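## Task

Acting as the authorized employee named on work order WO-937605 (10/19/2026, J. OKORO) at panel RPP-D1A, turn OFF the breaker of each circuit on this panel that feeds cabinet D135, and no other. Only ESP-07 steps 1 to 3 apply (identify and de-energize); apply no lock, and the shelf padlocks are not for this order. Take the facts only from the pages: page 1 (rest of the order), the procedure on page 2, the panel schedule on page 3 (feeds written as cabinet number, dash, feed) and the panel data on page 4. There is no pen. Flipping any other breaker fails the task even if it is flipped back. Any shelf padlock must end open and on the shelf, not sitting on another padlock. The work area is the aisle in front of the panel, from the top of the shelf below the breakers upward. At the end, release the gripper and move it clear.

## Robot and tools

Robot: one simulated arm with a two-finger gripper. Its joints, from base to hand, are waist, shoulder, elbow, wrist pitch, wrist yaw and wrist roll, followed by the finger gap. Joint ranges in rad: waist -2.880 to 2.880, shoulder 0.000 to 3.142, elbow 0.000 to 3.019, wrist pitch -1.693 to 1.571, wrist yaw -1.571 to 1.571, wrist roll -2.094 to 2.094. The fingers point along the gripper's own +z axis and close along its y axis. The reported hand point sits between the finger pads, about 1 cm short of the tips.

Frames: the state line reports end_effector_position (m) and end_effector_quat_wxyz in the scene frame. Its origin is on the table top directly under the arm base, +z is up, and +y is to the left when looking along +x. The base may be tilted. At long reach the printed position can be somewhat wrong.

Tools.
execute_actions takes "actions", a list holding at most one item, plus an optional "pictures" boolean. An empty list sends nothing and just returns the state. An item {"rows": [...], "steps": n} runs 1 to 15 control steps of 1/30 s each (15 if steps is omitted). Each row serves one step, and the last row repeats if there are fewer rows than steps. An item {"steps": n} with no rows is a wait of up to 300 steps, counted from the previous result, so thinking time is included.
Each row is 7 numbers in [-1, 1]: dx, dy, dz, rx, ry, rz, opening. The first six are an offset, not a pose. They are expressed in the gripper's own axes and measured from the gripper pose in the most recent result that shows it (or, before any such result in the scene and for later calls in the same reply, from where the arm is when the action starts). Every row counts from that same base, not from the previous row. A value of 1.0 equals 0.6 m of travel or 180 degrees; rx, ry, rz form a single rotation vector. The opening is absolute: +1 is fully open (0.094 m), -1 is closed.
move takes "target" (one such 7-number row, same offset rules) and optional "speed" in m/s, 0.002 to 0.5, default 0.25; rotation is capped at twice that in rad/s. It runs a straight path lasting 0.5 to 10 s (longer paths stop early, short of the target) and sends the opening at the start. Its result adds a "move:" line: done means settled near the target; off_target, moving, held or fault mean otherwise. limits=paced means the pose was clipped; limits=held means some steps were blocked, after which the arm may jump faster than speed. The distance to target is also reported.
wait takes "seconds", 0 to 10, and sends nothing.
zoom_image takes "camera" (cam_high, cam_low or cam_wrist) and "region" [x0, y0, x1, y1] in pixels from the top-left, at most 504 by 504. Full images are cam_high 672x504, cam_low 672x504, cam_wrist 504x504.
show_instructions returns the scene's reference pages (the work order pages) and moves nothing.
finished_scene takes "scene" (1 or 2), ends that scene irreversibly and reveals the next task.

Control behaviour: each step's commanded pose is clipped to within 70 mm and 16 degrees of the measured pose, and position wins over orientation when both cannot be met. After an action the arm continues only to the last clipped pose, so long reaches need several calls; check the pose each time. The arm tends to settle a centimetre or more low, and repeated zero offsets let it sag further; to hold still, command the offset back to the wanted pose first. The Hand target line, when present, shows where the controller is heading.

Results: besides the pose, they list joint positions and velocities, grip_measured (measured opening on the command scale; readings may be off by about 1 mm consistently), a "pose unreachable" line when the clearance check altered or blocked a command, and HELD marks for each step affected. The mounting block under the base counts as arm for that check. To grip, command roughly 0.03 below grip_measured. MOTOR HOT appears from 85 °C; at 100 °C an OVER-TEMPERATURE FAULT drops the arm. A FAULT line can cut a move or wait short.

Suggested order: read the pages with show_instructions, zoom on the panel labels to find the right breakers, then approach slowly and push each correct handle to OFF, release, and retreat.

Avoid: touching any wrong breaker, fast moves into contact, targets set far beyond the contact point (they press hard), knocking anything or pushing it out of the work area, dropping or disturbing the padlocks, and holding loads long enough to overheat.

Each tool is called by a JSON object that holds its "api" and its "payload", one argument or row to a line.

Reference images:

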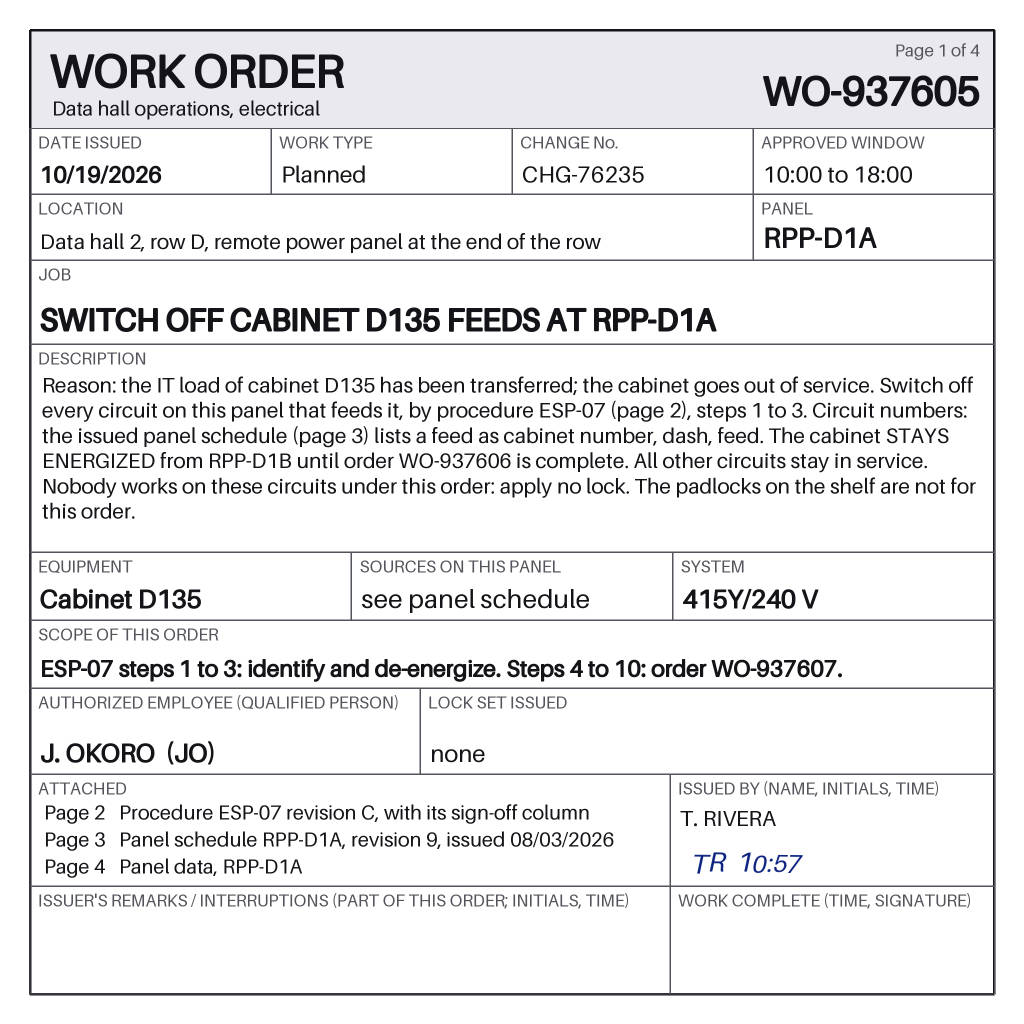

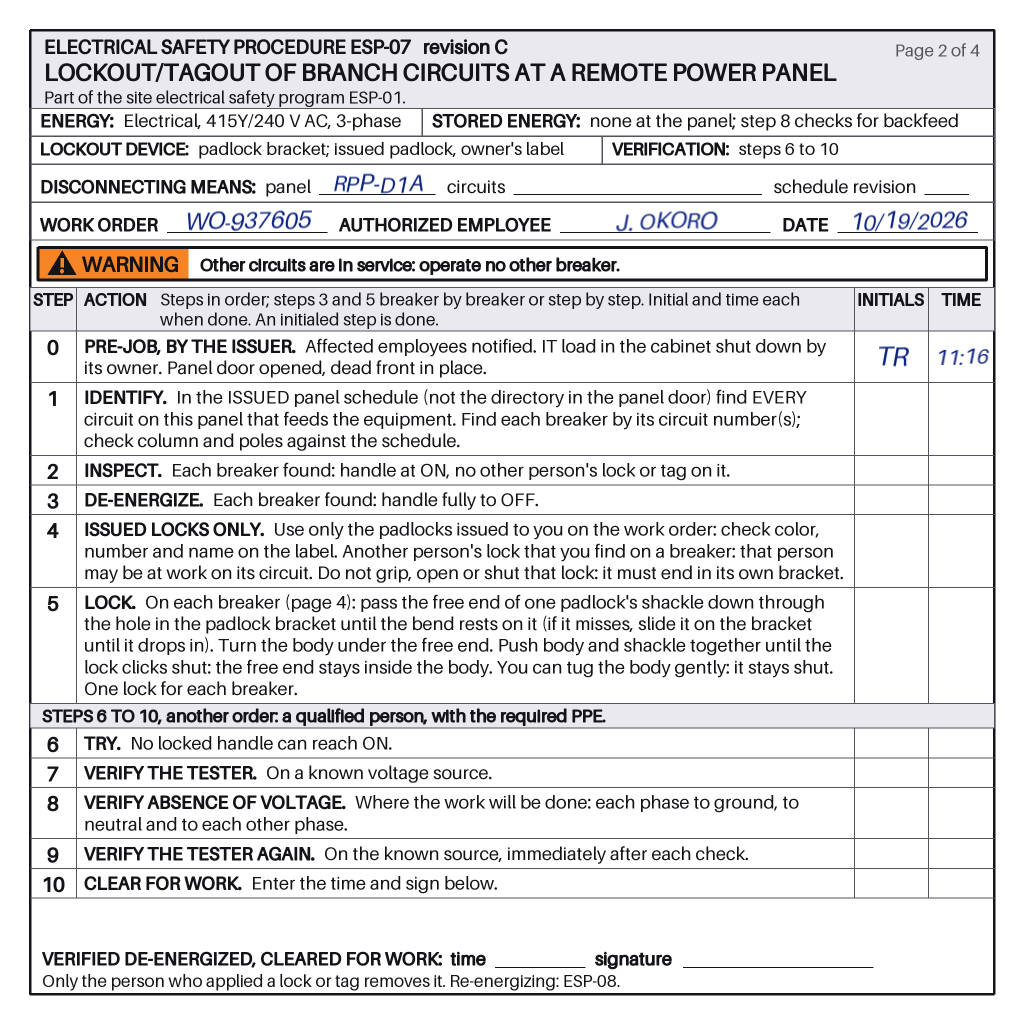

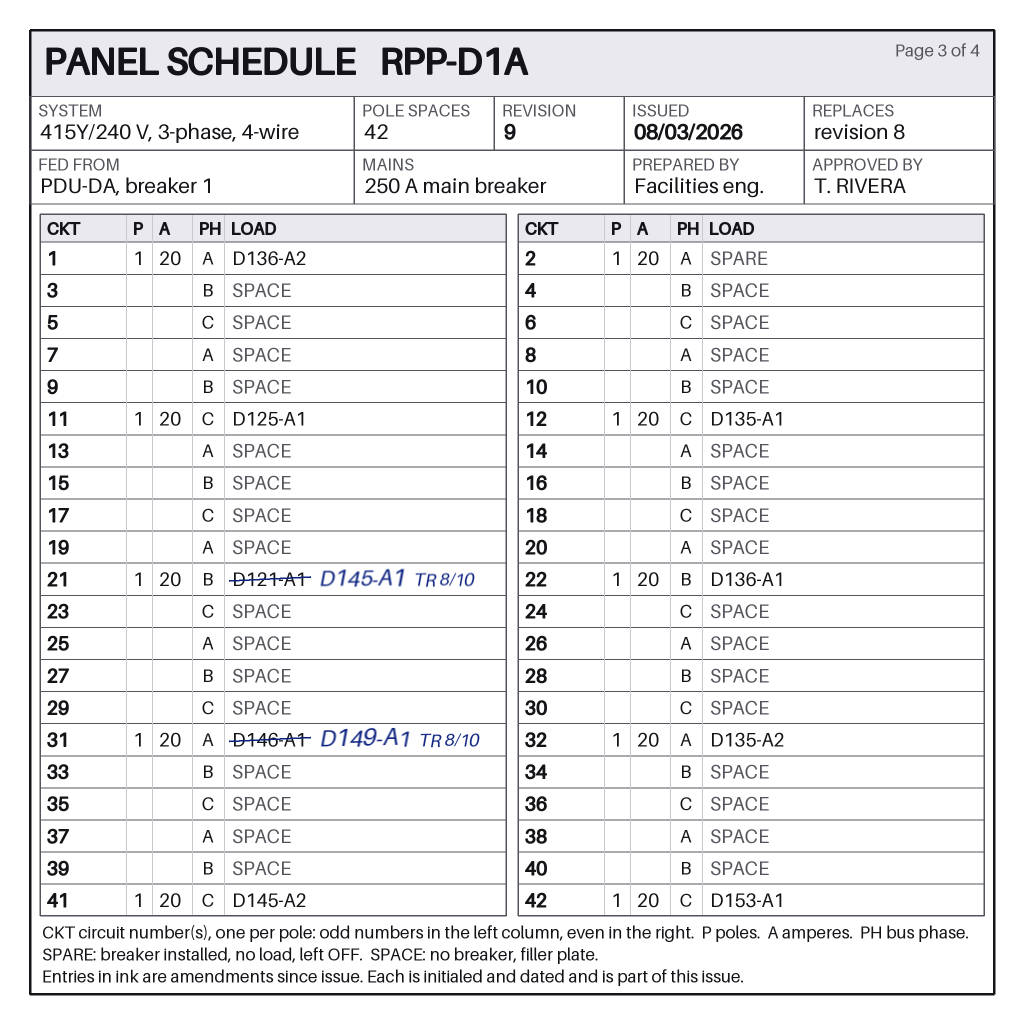

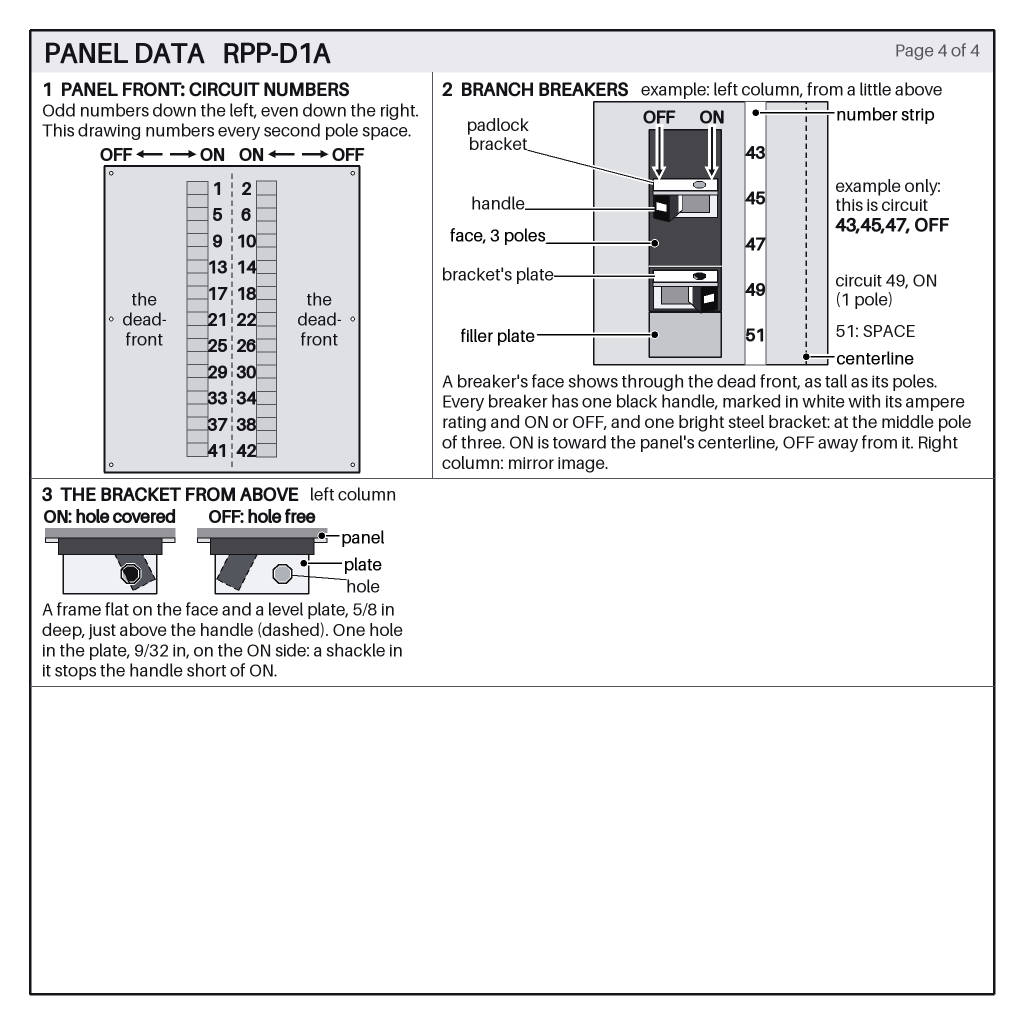

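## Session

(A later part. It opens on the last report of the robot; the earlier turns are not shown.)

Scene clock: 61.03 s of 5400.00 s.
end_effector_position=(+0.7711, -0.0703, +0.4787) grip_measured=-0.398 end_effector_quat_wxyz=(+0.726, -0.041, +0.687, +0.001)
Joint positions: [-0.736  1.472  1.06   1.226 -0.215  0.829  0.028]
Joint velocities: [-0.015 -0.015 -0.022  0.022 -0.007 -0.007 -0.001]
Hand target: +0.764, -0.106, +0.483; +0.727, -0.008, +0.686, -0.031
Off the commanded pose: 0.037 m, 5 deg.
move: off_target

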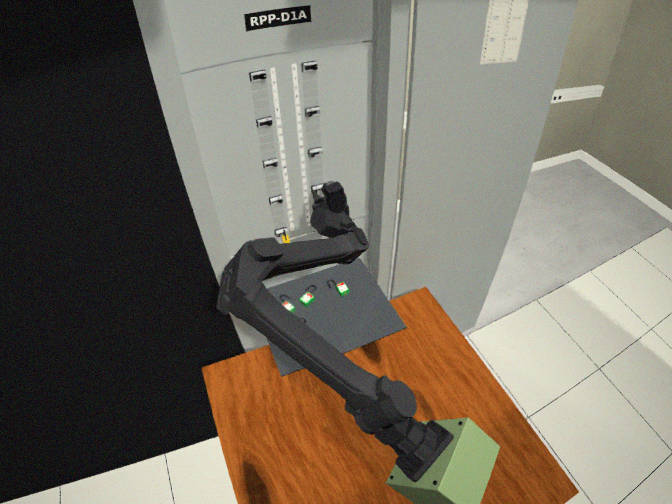

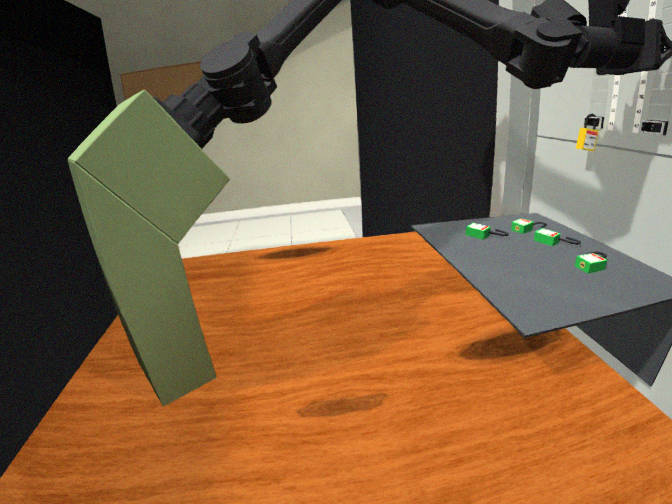

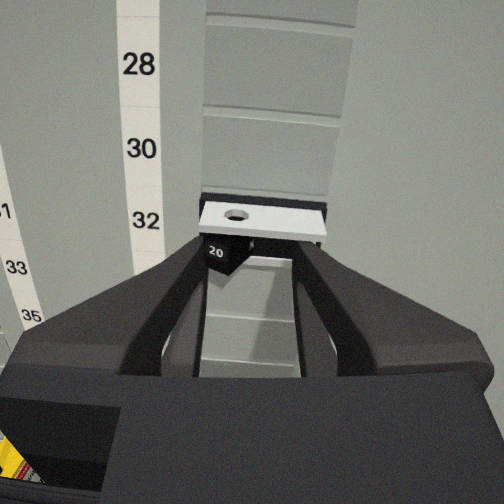

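Friction holds it. Release, back off, push again.

{"api": "move", "payload": {
  "target": [0,0,-0.015,0.03,0,0,-0.3],
  "speed": 0.03
}}

{"api": "move", "payload": {
  "target": [-0.005,-0.07,0,0,0,0,-0.3],
  "speed": 0.04
}}

Scene clock: 63.30 s of 5400.00 s.
end_effector_position=(+0.7650, -0.0705, +0.4821) grip_measured=-0.301 end_effector_quat_wxyz=(+0.729, -0.011, +0.684, -0.022)
Joint positions: [-0.723  1.427  1.027  1.161 -0.149  0.82   0.033]
Joint velocities: [-0.015 -0.015  0.002  0.002  0.051  0.051 -0.   ]
Hand target: +0.762, -0.071, +0.478; +0.727, -0.007, +0.685, -0.031
Off the commanded pose: 0.005 m, 1 deg.
move: done

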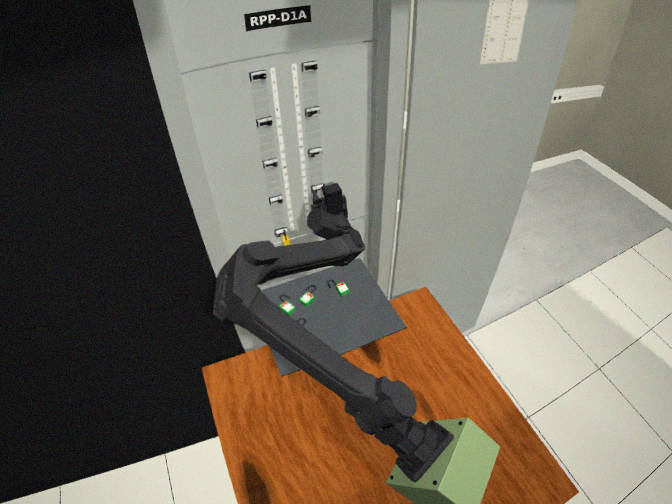

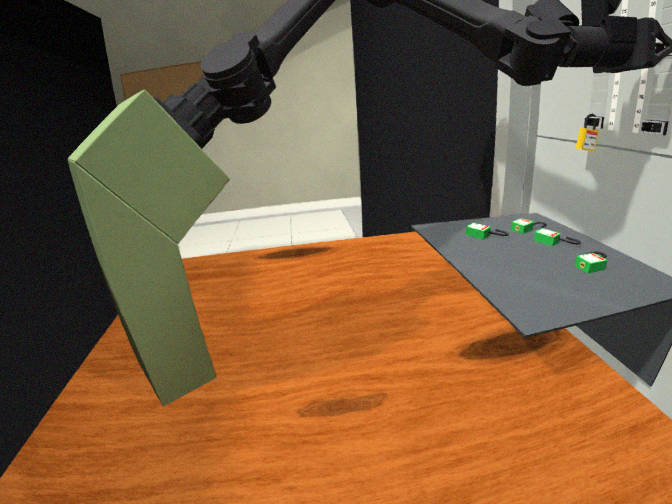

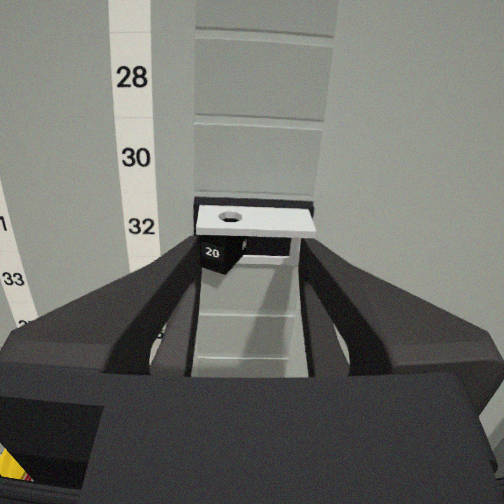

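Scene clock: 64.87 s of 5400.00 s.
end_effector_position=(+0.7560, -0.1065, +0.4842) grip_measured=-0.301 end_effector_quat_wxyz=(+0.726, -0.015, +0.687, -0.025)
Joint positions: [-0.784  1.49   1.034  1.22  -0.2    0.852  0.033]
Joint velocities: [-0.005  0.015  0.007  0.002  0.007 -0.022  0.001]
Hand target: +0.763, -0.112, +0.487; +0.729, -0.011, +0.684, -0.022
Off the commanded pose: 0.010 m, 1 deg.
move: done

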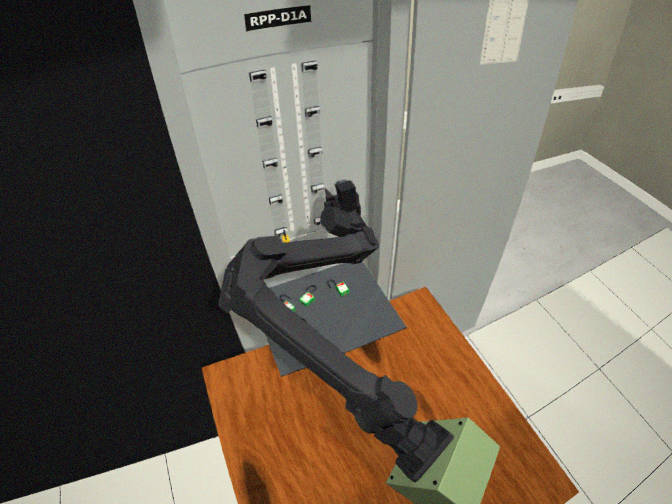

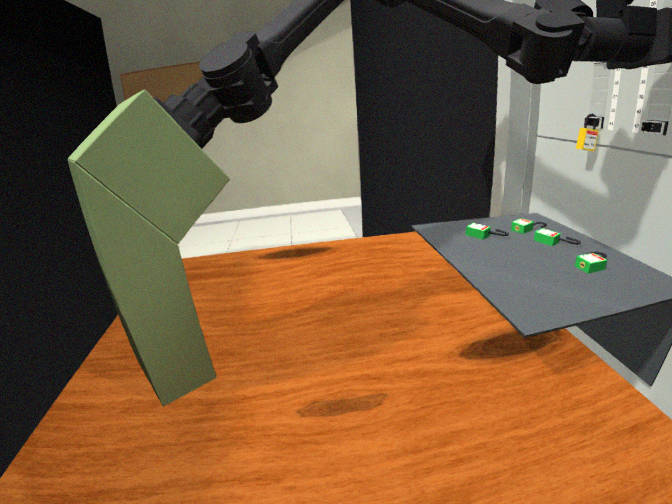

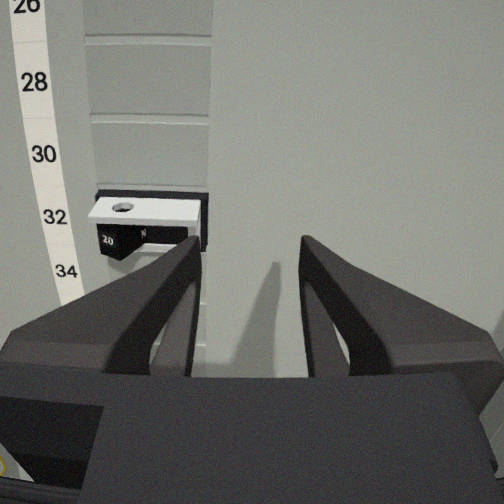

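{"api": "move", "payload": {
  "target": [0.012,0.06,-0.03,-0.05,0,0,0.2],
  "speed": 0.06
}}

Scene clock: 67.23 s of 5400.00 s.
end_effector_position=(+0.7408, -0.0779, +0.4828) grip_measured=+0.198 end_effector_quat_wxyz=(+0.726, -0.075, +0.684, +0.013)
Joint positions: [-0.784  1.49   0.996  1.371 -0.287  0.852  0.056]
Joint velocities: [ 0.005  0.005 -0.012  0.002 -0.051  0.051  0.   ]
Hand target: +0.739, -0.071, +0.474; +0.722, -0.072, +0.687, +0.028
Off the commanded pose: 0.011 m, 2 deg.
move: off_target

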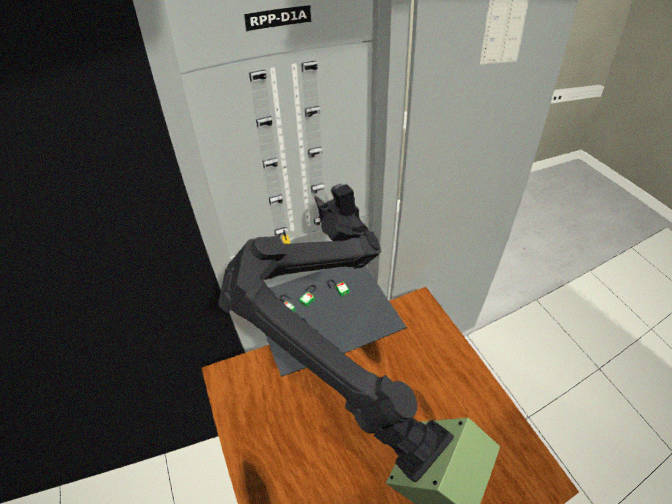

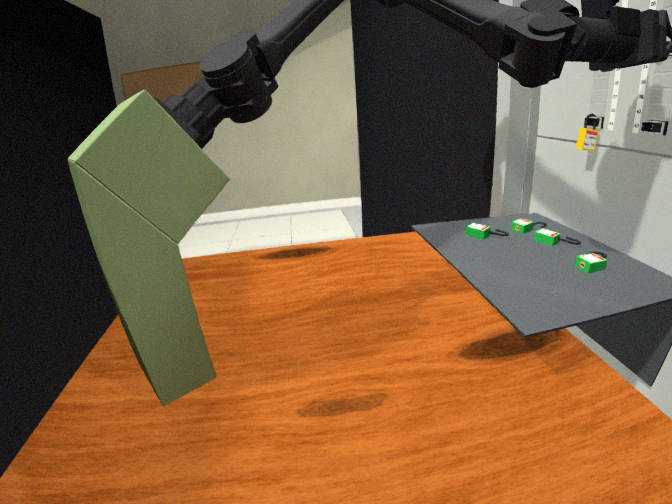

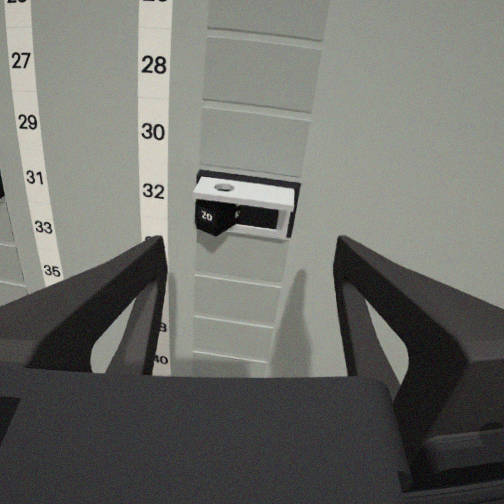

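{"api": "move", "payload": {
  "target": [0.035,0,0.07,0,0,0,0.2],
  "speed": 0.04
}}

Scene clock: 69.20 s of 5400.00 s.
end_effector_position=(+0.7740, -0.0756, +0.4797) grip_measured=+0.198 end_effector_quat_wxyz=(+0.730, -0.075, +0.679, +0.011)
Joint positions: [-0.754  1.524  1.092  1.309 -0.255  0.824  0.056]
Joint velocities: [-0.015 -0.005 -0.012  0.002 -0.051 -0.022 -0.   ]
Hand target: +0.783, -0.075, +0.465; +0.726, -0.075, +0.684, +0.014
Off the commanded pose: 0.018 m, 1 deg.
move: off_target

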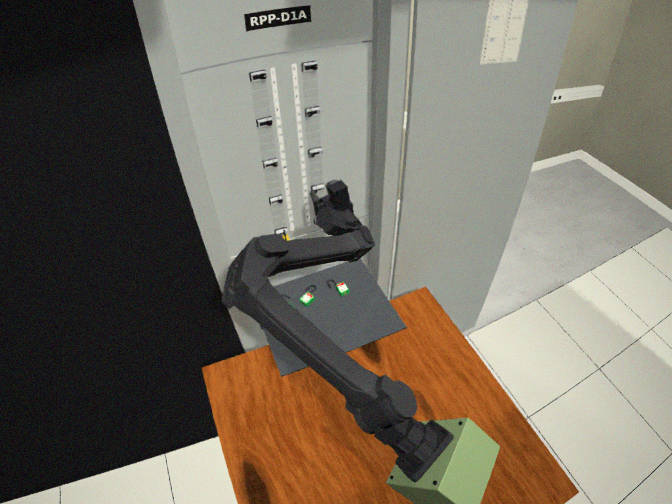

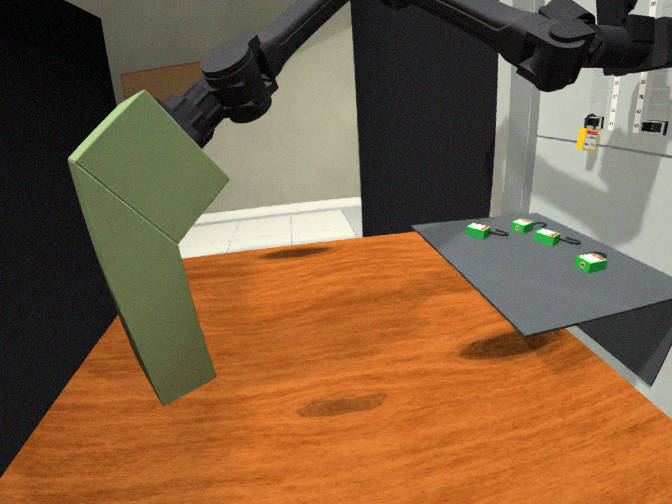

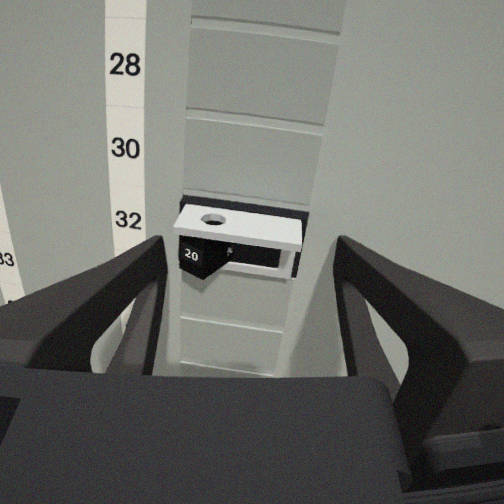

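Also rolled so the right finger is higher — helpful. Close.

{"api": "move", "payload": {
  "target": [0.022,0,0.014,0,0,0,-0.7],
  "speed": 0.03
}}

Scene clock: 70.53 s of 5400.00 s.
end_effector_position=(+0.7715, -0.0822, +0.4781) grip_measured=-0.698 end_effector_quat_wxyz=(+0.731, -0.068, +0.679, +0.004)
Joint positions: [-0.757  1.528  1.086  1.306 -0.244  0.822  0.014]
Joint velocities: [-0.024 -0.005  0.012  0.007  0.022 -0.007 -0.   ]
Hand target: +0.783, -0.076, +0.467; +0.730, -0.075, +0.679, +0.011
Off the commanded pose: 0.017 m, 1 deg.
move: off_target

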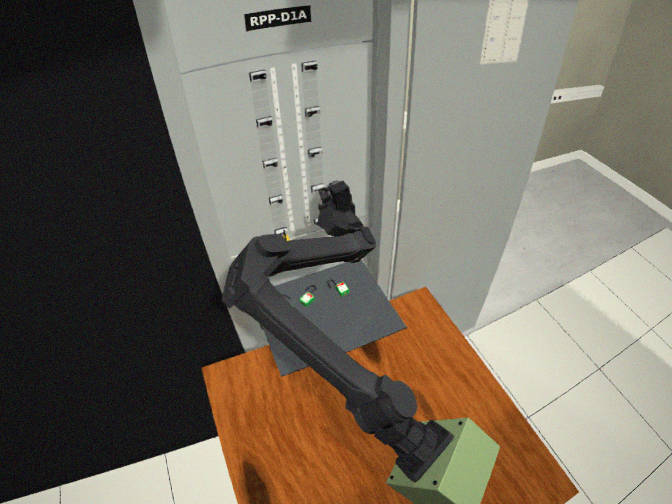

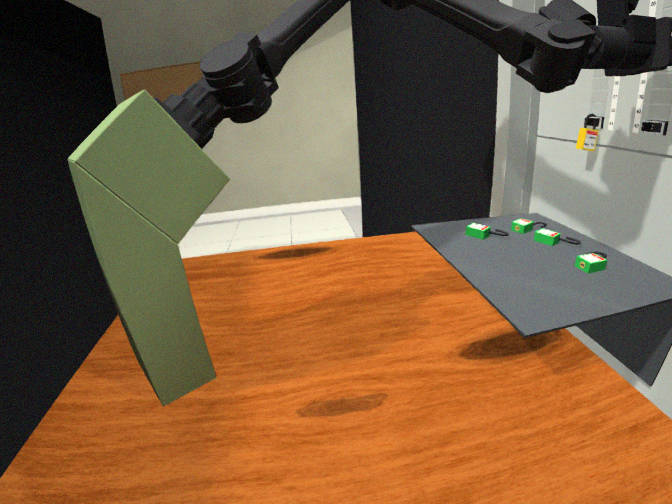

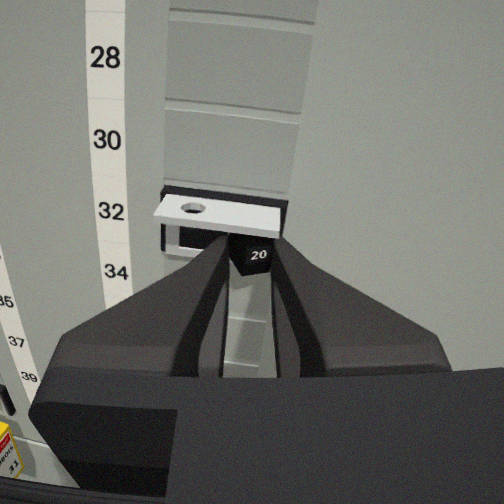

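{"api": "move", "payload": {
  "target": [0.02,0,0.014,0,0,0,0.2],
  "speed": 0.03
}}

{"api": "move", "payload": {
  "target": [0,0.008,-0.06,0,0,0,0.2],
  "speed": 0.08
}}

{"api": "move", "payload": {
  "target": [-0.43,0,0,0,0,0,0.2]
}}

Scene clock: 72.00 s of 5400.00 s.
end_effector_position=(+0.7715, -0.0832, +0.4795) grip_measured=+0.198 end_effector_quat_wxyz=(+0.734, -0.066, +0.676, +0.001)
Joint positions: [-0.757  1.528  1.086  1.306 -0.234  0.82   0.056]
Joint velocities: [-0.005 -0.005  0.017 -0.017 -0.051 -0.037 -0.   ]
Hand target: +0.780, -0.082, +0.467; +0.731, -0.069, +0.679, +0.004
Off the commanded pose: 0.016 m, 1 deg.
move: off_target

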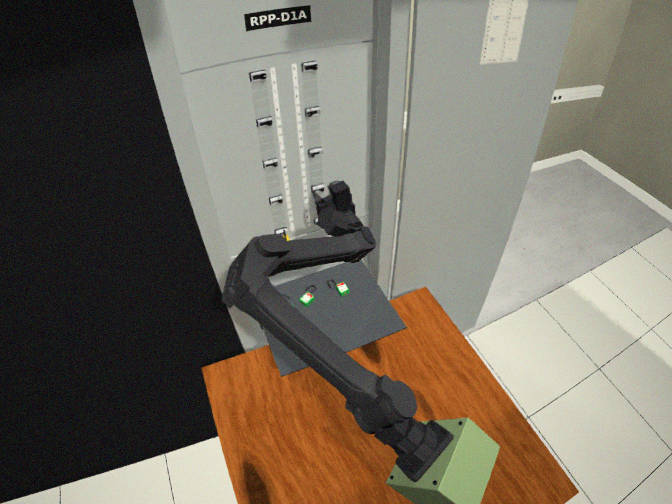

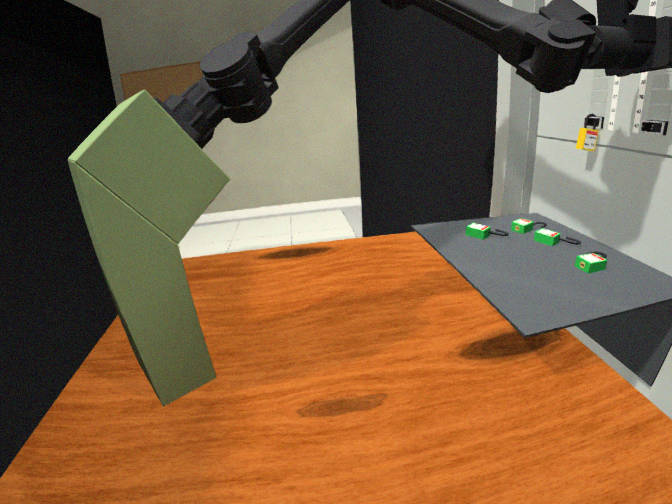

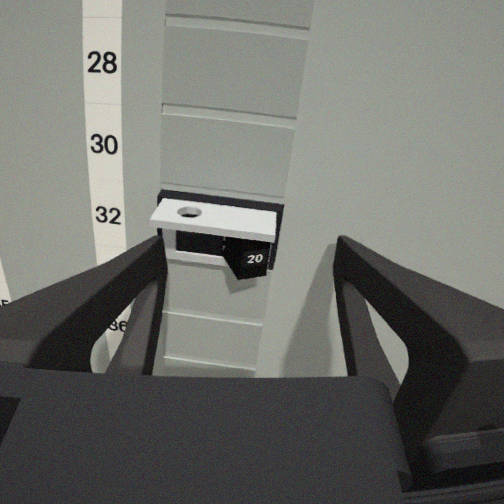

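Scene clock: 72.90 s of 5400.00 s.
end_effector_position=(+0.7383, -0.0849, +0.4676) grip_measured=+0.198 end_effector_quat_wxyz=(+0.730, -0.061, +0.681, -0.001)
Joint positions: [-0.757  1.507  0.983  1.371 -0.236  0.82   0.056]
Joint velocities: [-0.005 -0.024  0.012 -0.017 -0.037  0.051 -0.001]
Hand target: +0.735, -0.082, +0.476; +0.734, -0.066, +0.676, +0.001
Off the commanded pose: 0.010 m, 1 deg.
move: done

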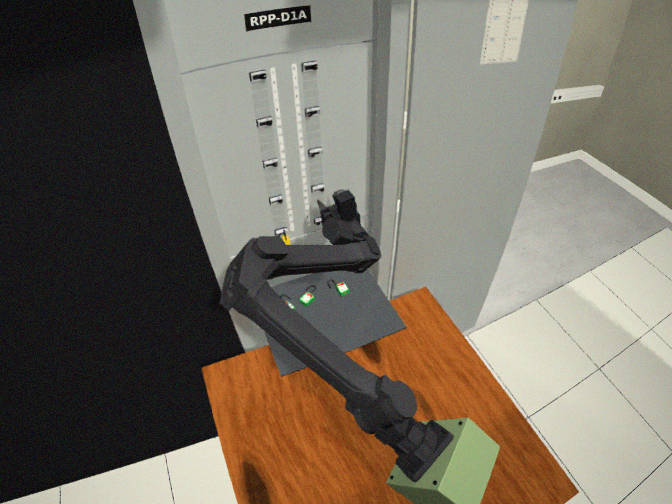

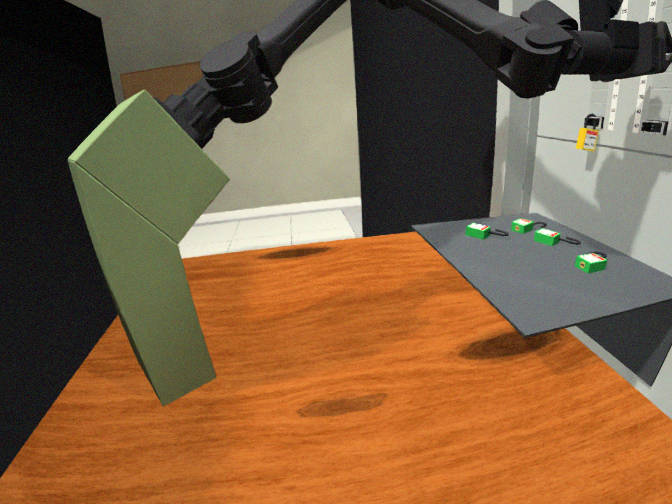

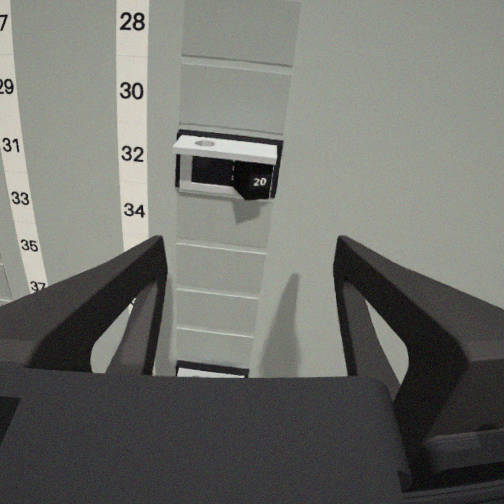

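Scene clock: 74.50 s of 5400.00 s.
end_effector_position=(+0.7110, -0.0650, +0.7167) grip_measured=+0.198 end_effector_quat_wxyz=(+0.729, -0.061, +0.682, -0.013)
Joint positions: [-1.245  1.244  1.097  1.136 -0.532  1.215  0.056]
Joint velocities: [-0.015 -0.005  0.012  0.007 -0.022  0.037  0.   ]
Hand target: +0.718, -0.060, +0.721; +0.728, -0.060, +0.683, -0.004
Off the commanded pose: 0.011 m, 1 deg.
move: off_target

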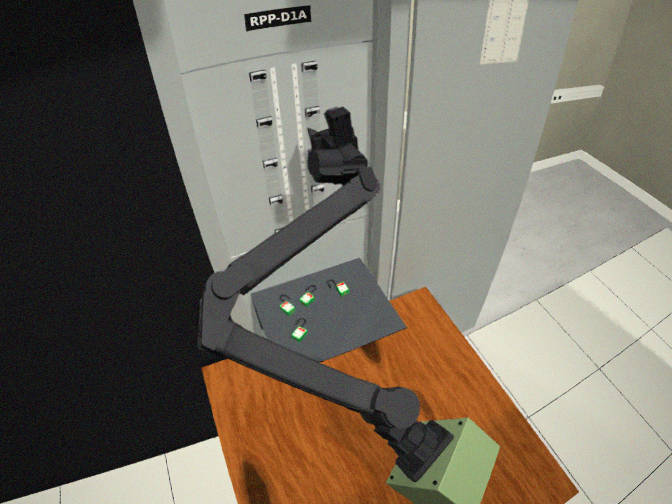

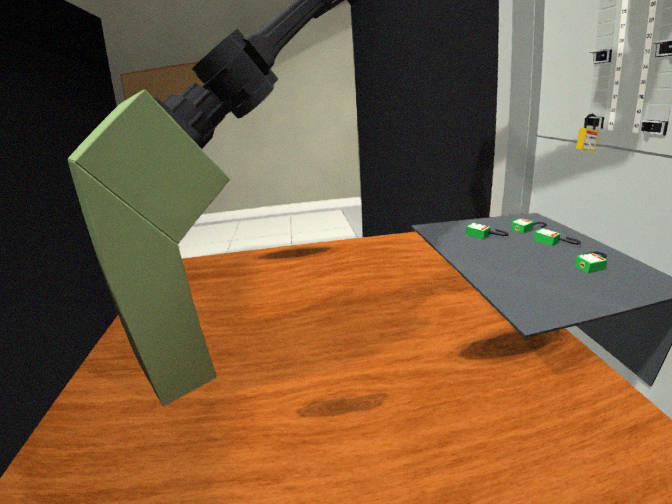

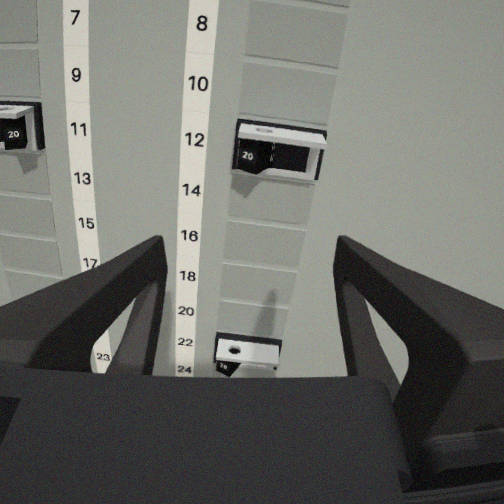

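{"api": "move", "payload": {
  "target": [-0.015,-0.03,0.055,-0.015,0,0,0.2],
  "speed": 0.06
}}

Scene clock: 75.93 s of 5400.00 s.
end_effector_position=(+0.7363, -0.0853, +0.7256) grip_measured=+0.198 end_effector_quat_wxyz=(+0.727, -0.068, +0.683, -0.007)
Joint positions: [-1.245  1.333  1.205  1.136 -0.542  1.223  0.056]
Joint velocities: [-0.005  0.015 -0.017 -0.002  0.022  0.037  0.001]
Hand target: +0.744, -0.080, +0.730; +0.727, -0.078, +0.682, +0.003
Off the commanded pose: 0.011 m, 2 deg.
move: off_target

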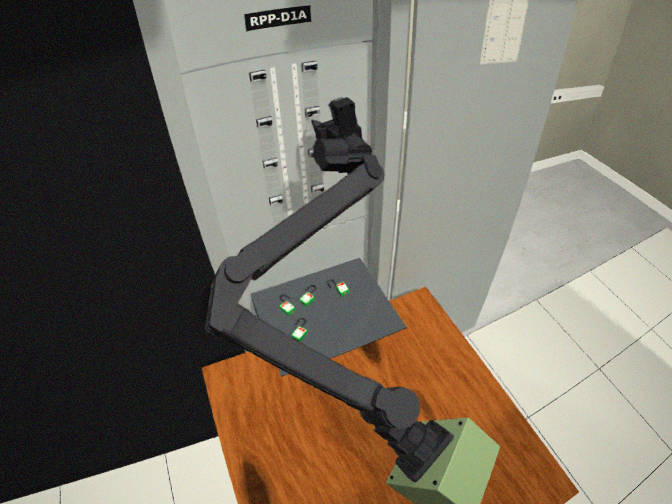

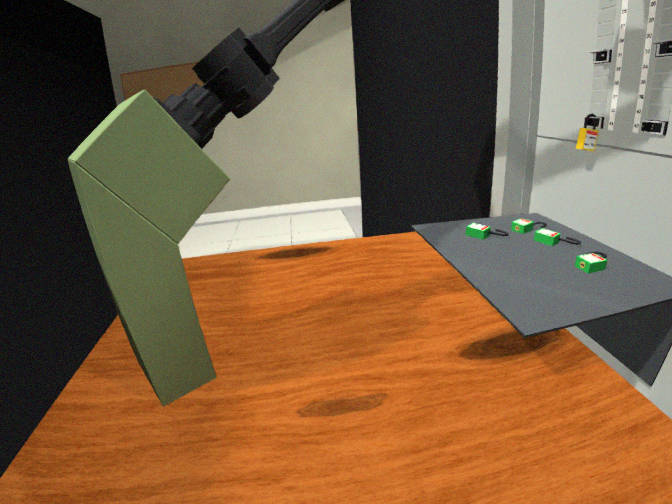

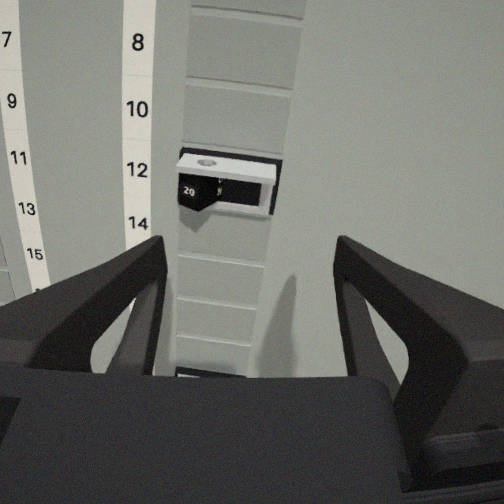

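{"api": "move", "payload": {
  "target": [-0.01,0.02,0.075,-0.01,0,0,0.2],
  "speed": 0.04
}}

Scene clock: 77.87 s of 5400.00 s.
end_effector_position=(+0.7664, -0.0719, +0.7386) grip_measured=+0.198 end_effector_quat_wxyz=(+0.728, -0.074, +0.682, -0.002)
Joint positions: [-1.224  1.35   1.305  1.061 -0.532  1.211  0.056]
Joint velocities: [-0.024 -0.005  0.012 -0.012  0.022 -0.007 -0.001]
Hand target: +0.779, -0.069, +0.733; +0.726, -0.080, +0.683, +0.004
Off the commanded pose: 0.015 m, 1 deg.
move: off_target

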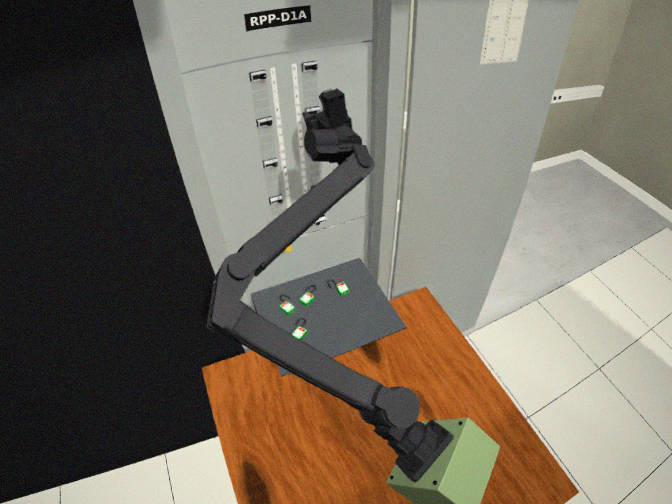

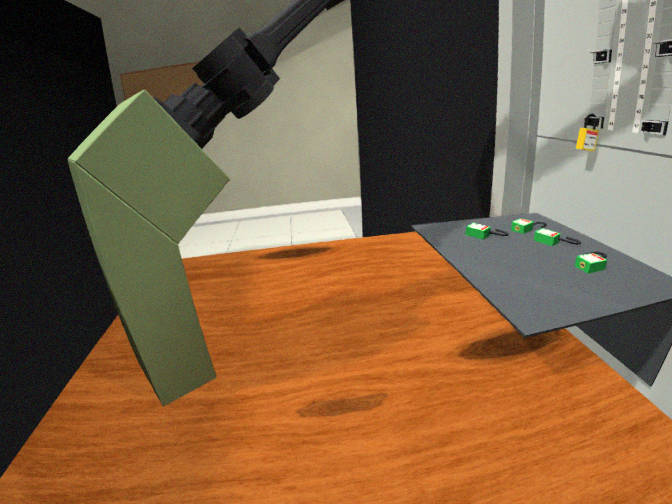

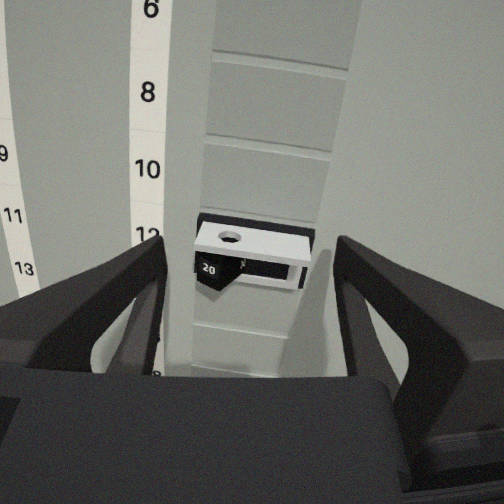

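Too high by ~7 mm, and needs a bit more depth.

{"api": "move", "payload": {
  "target": [0.025,0.004,0.033,0,0,0,0.2],
  "speed": 0.03
}}

Scene clock: 79.37 s of 5400.00 s.
end_effector_position=(+0.7733, -0.0734, +0.7290) grip_measured=+0.198 end_effector_quat_wxyz=(+0.730, -0.067, +0.681, -0.006)
Joint positions: [-1.195  1.35   1.305  1.031 -0.508  1.179  0.056]
Joint velocities: [-0.015 -0.005  0.002 -0.002 -0.037 -0.037 -0.   ]
Hand target: +0.786, -0.069, +0.725; +0.728, -0.074, +0.681, -0.001
Off the commanded pose: 0.015 m, 1 deg.
move: off_target

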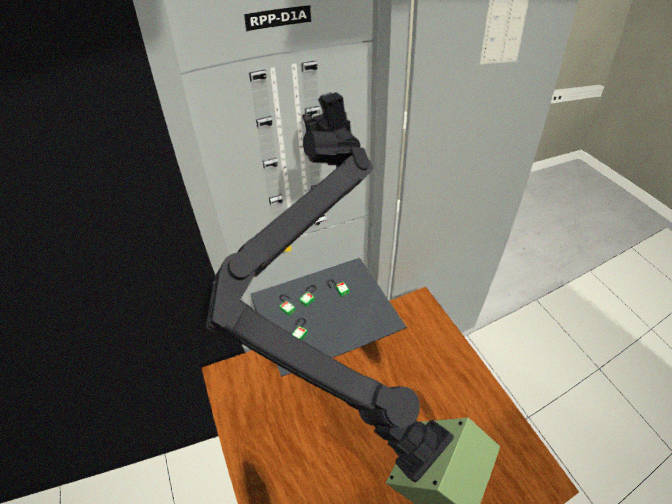

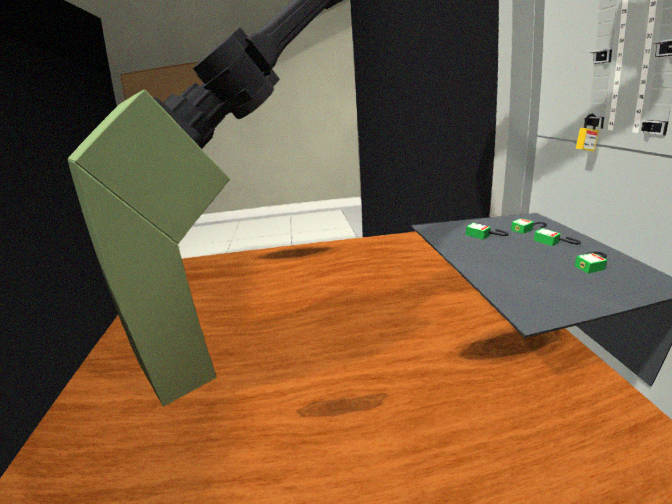

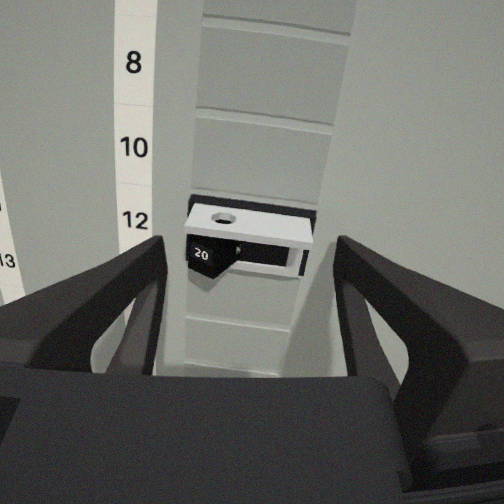

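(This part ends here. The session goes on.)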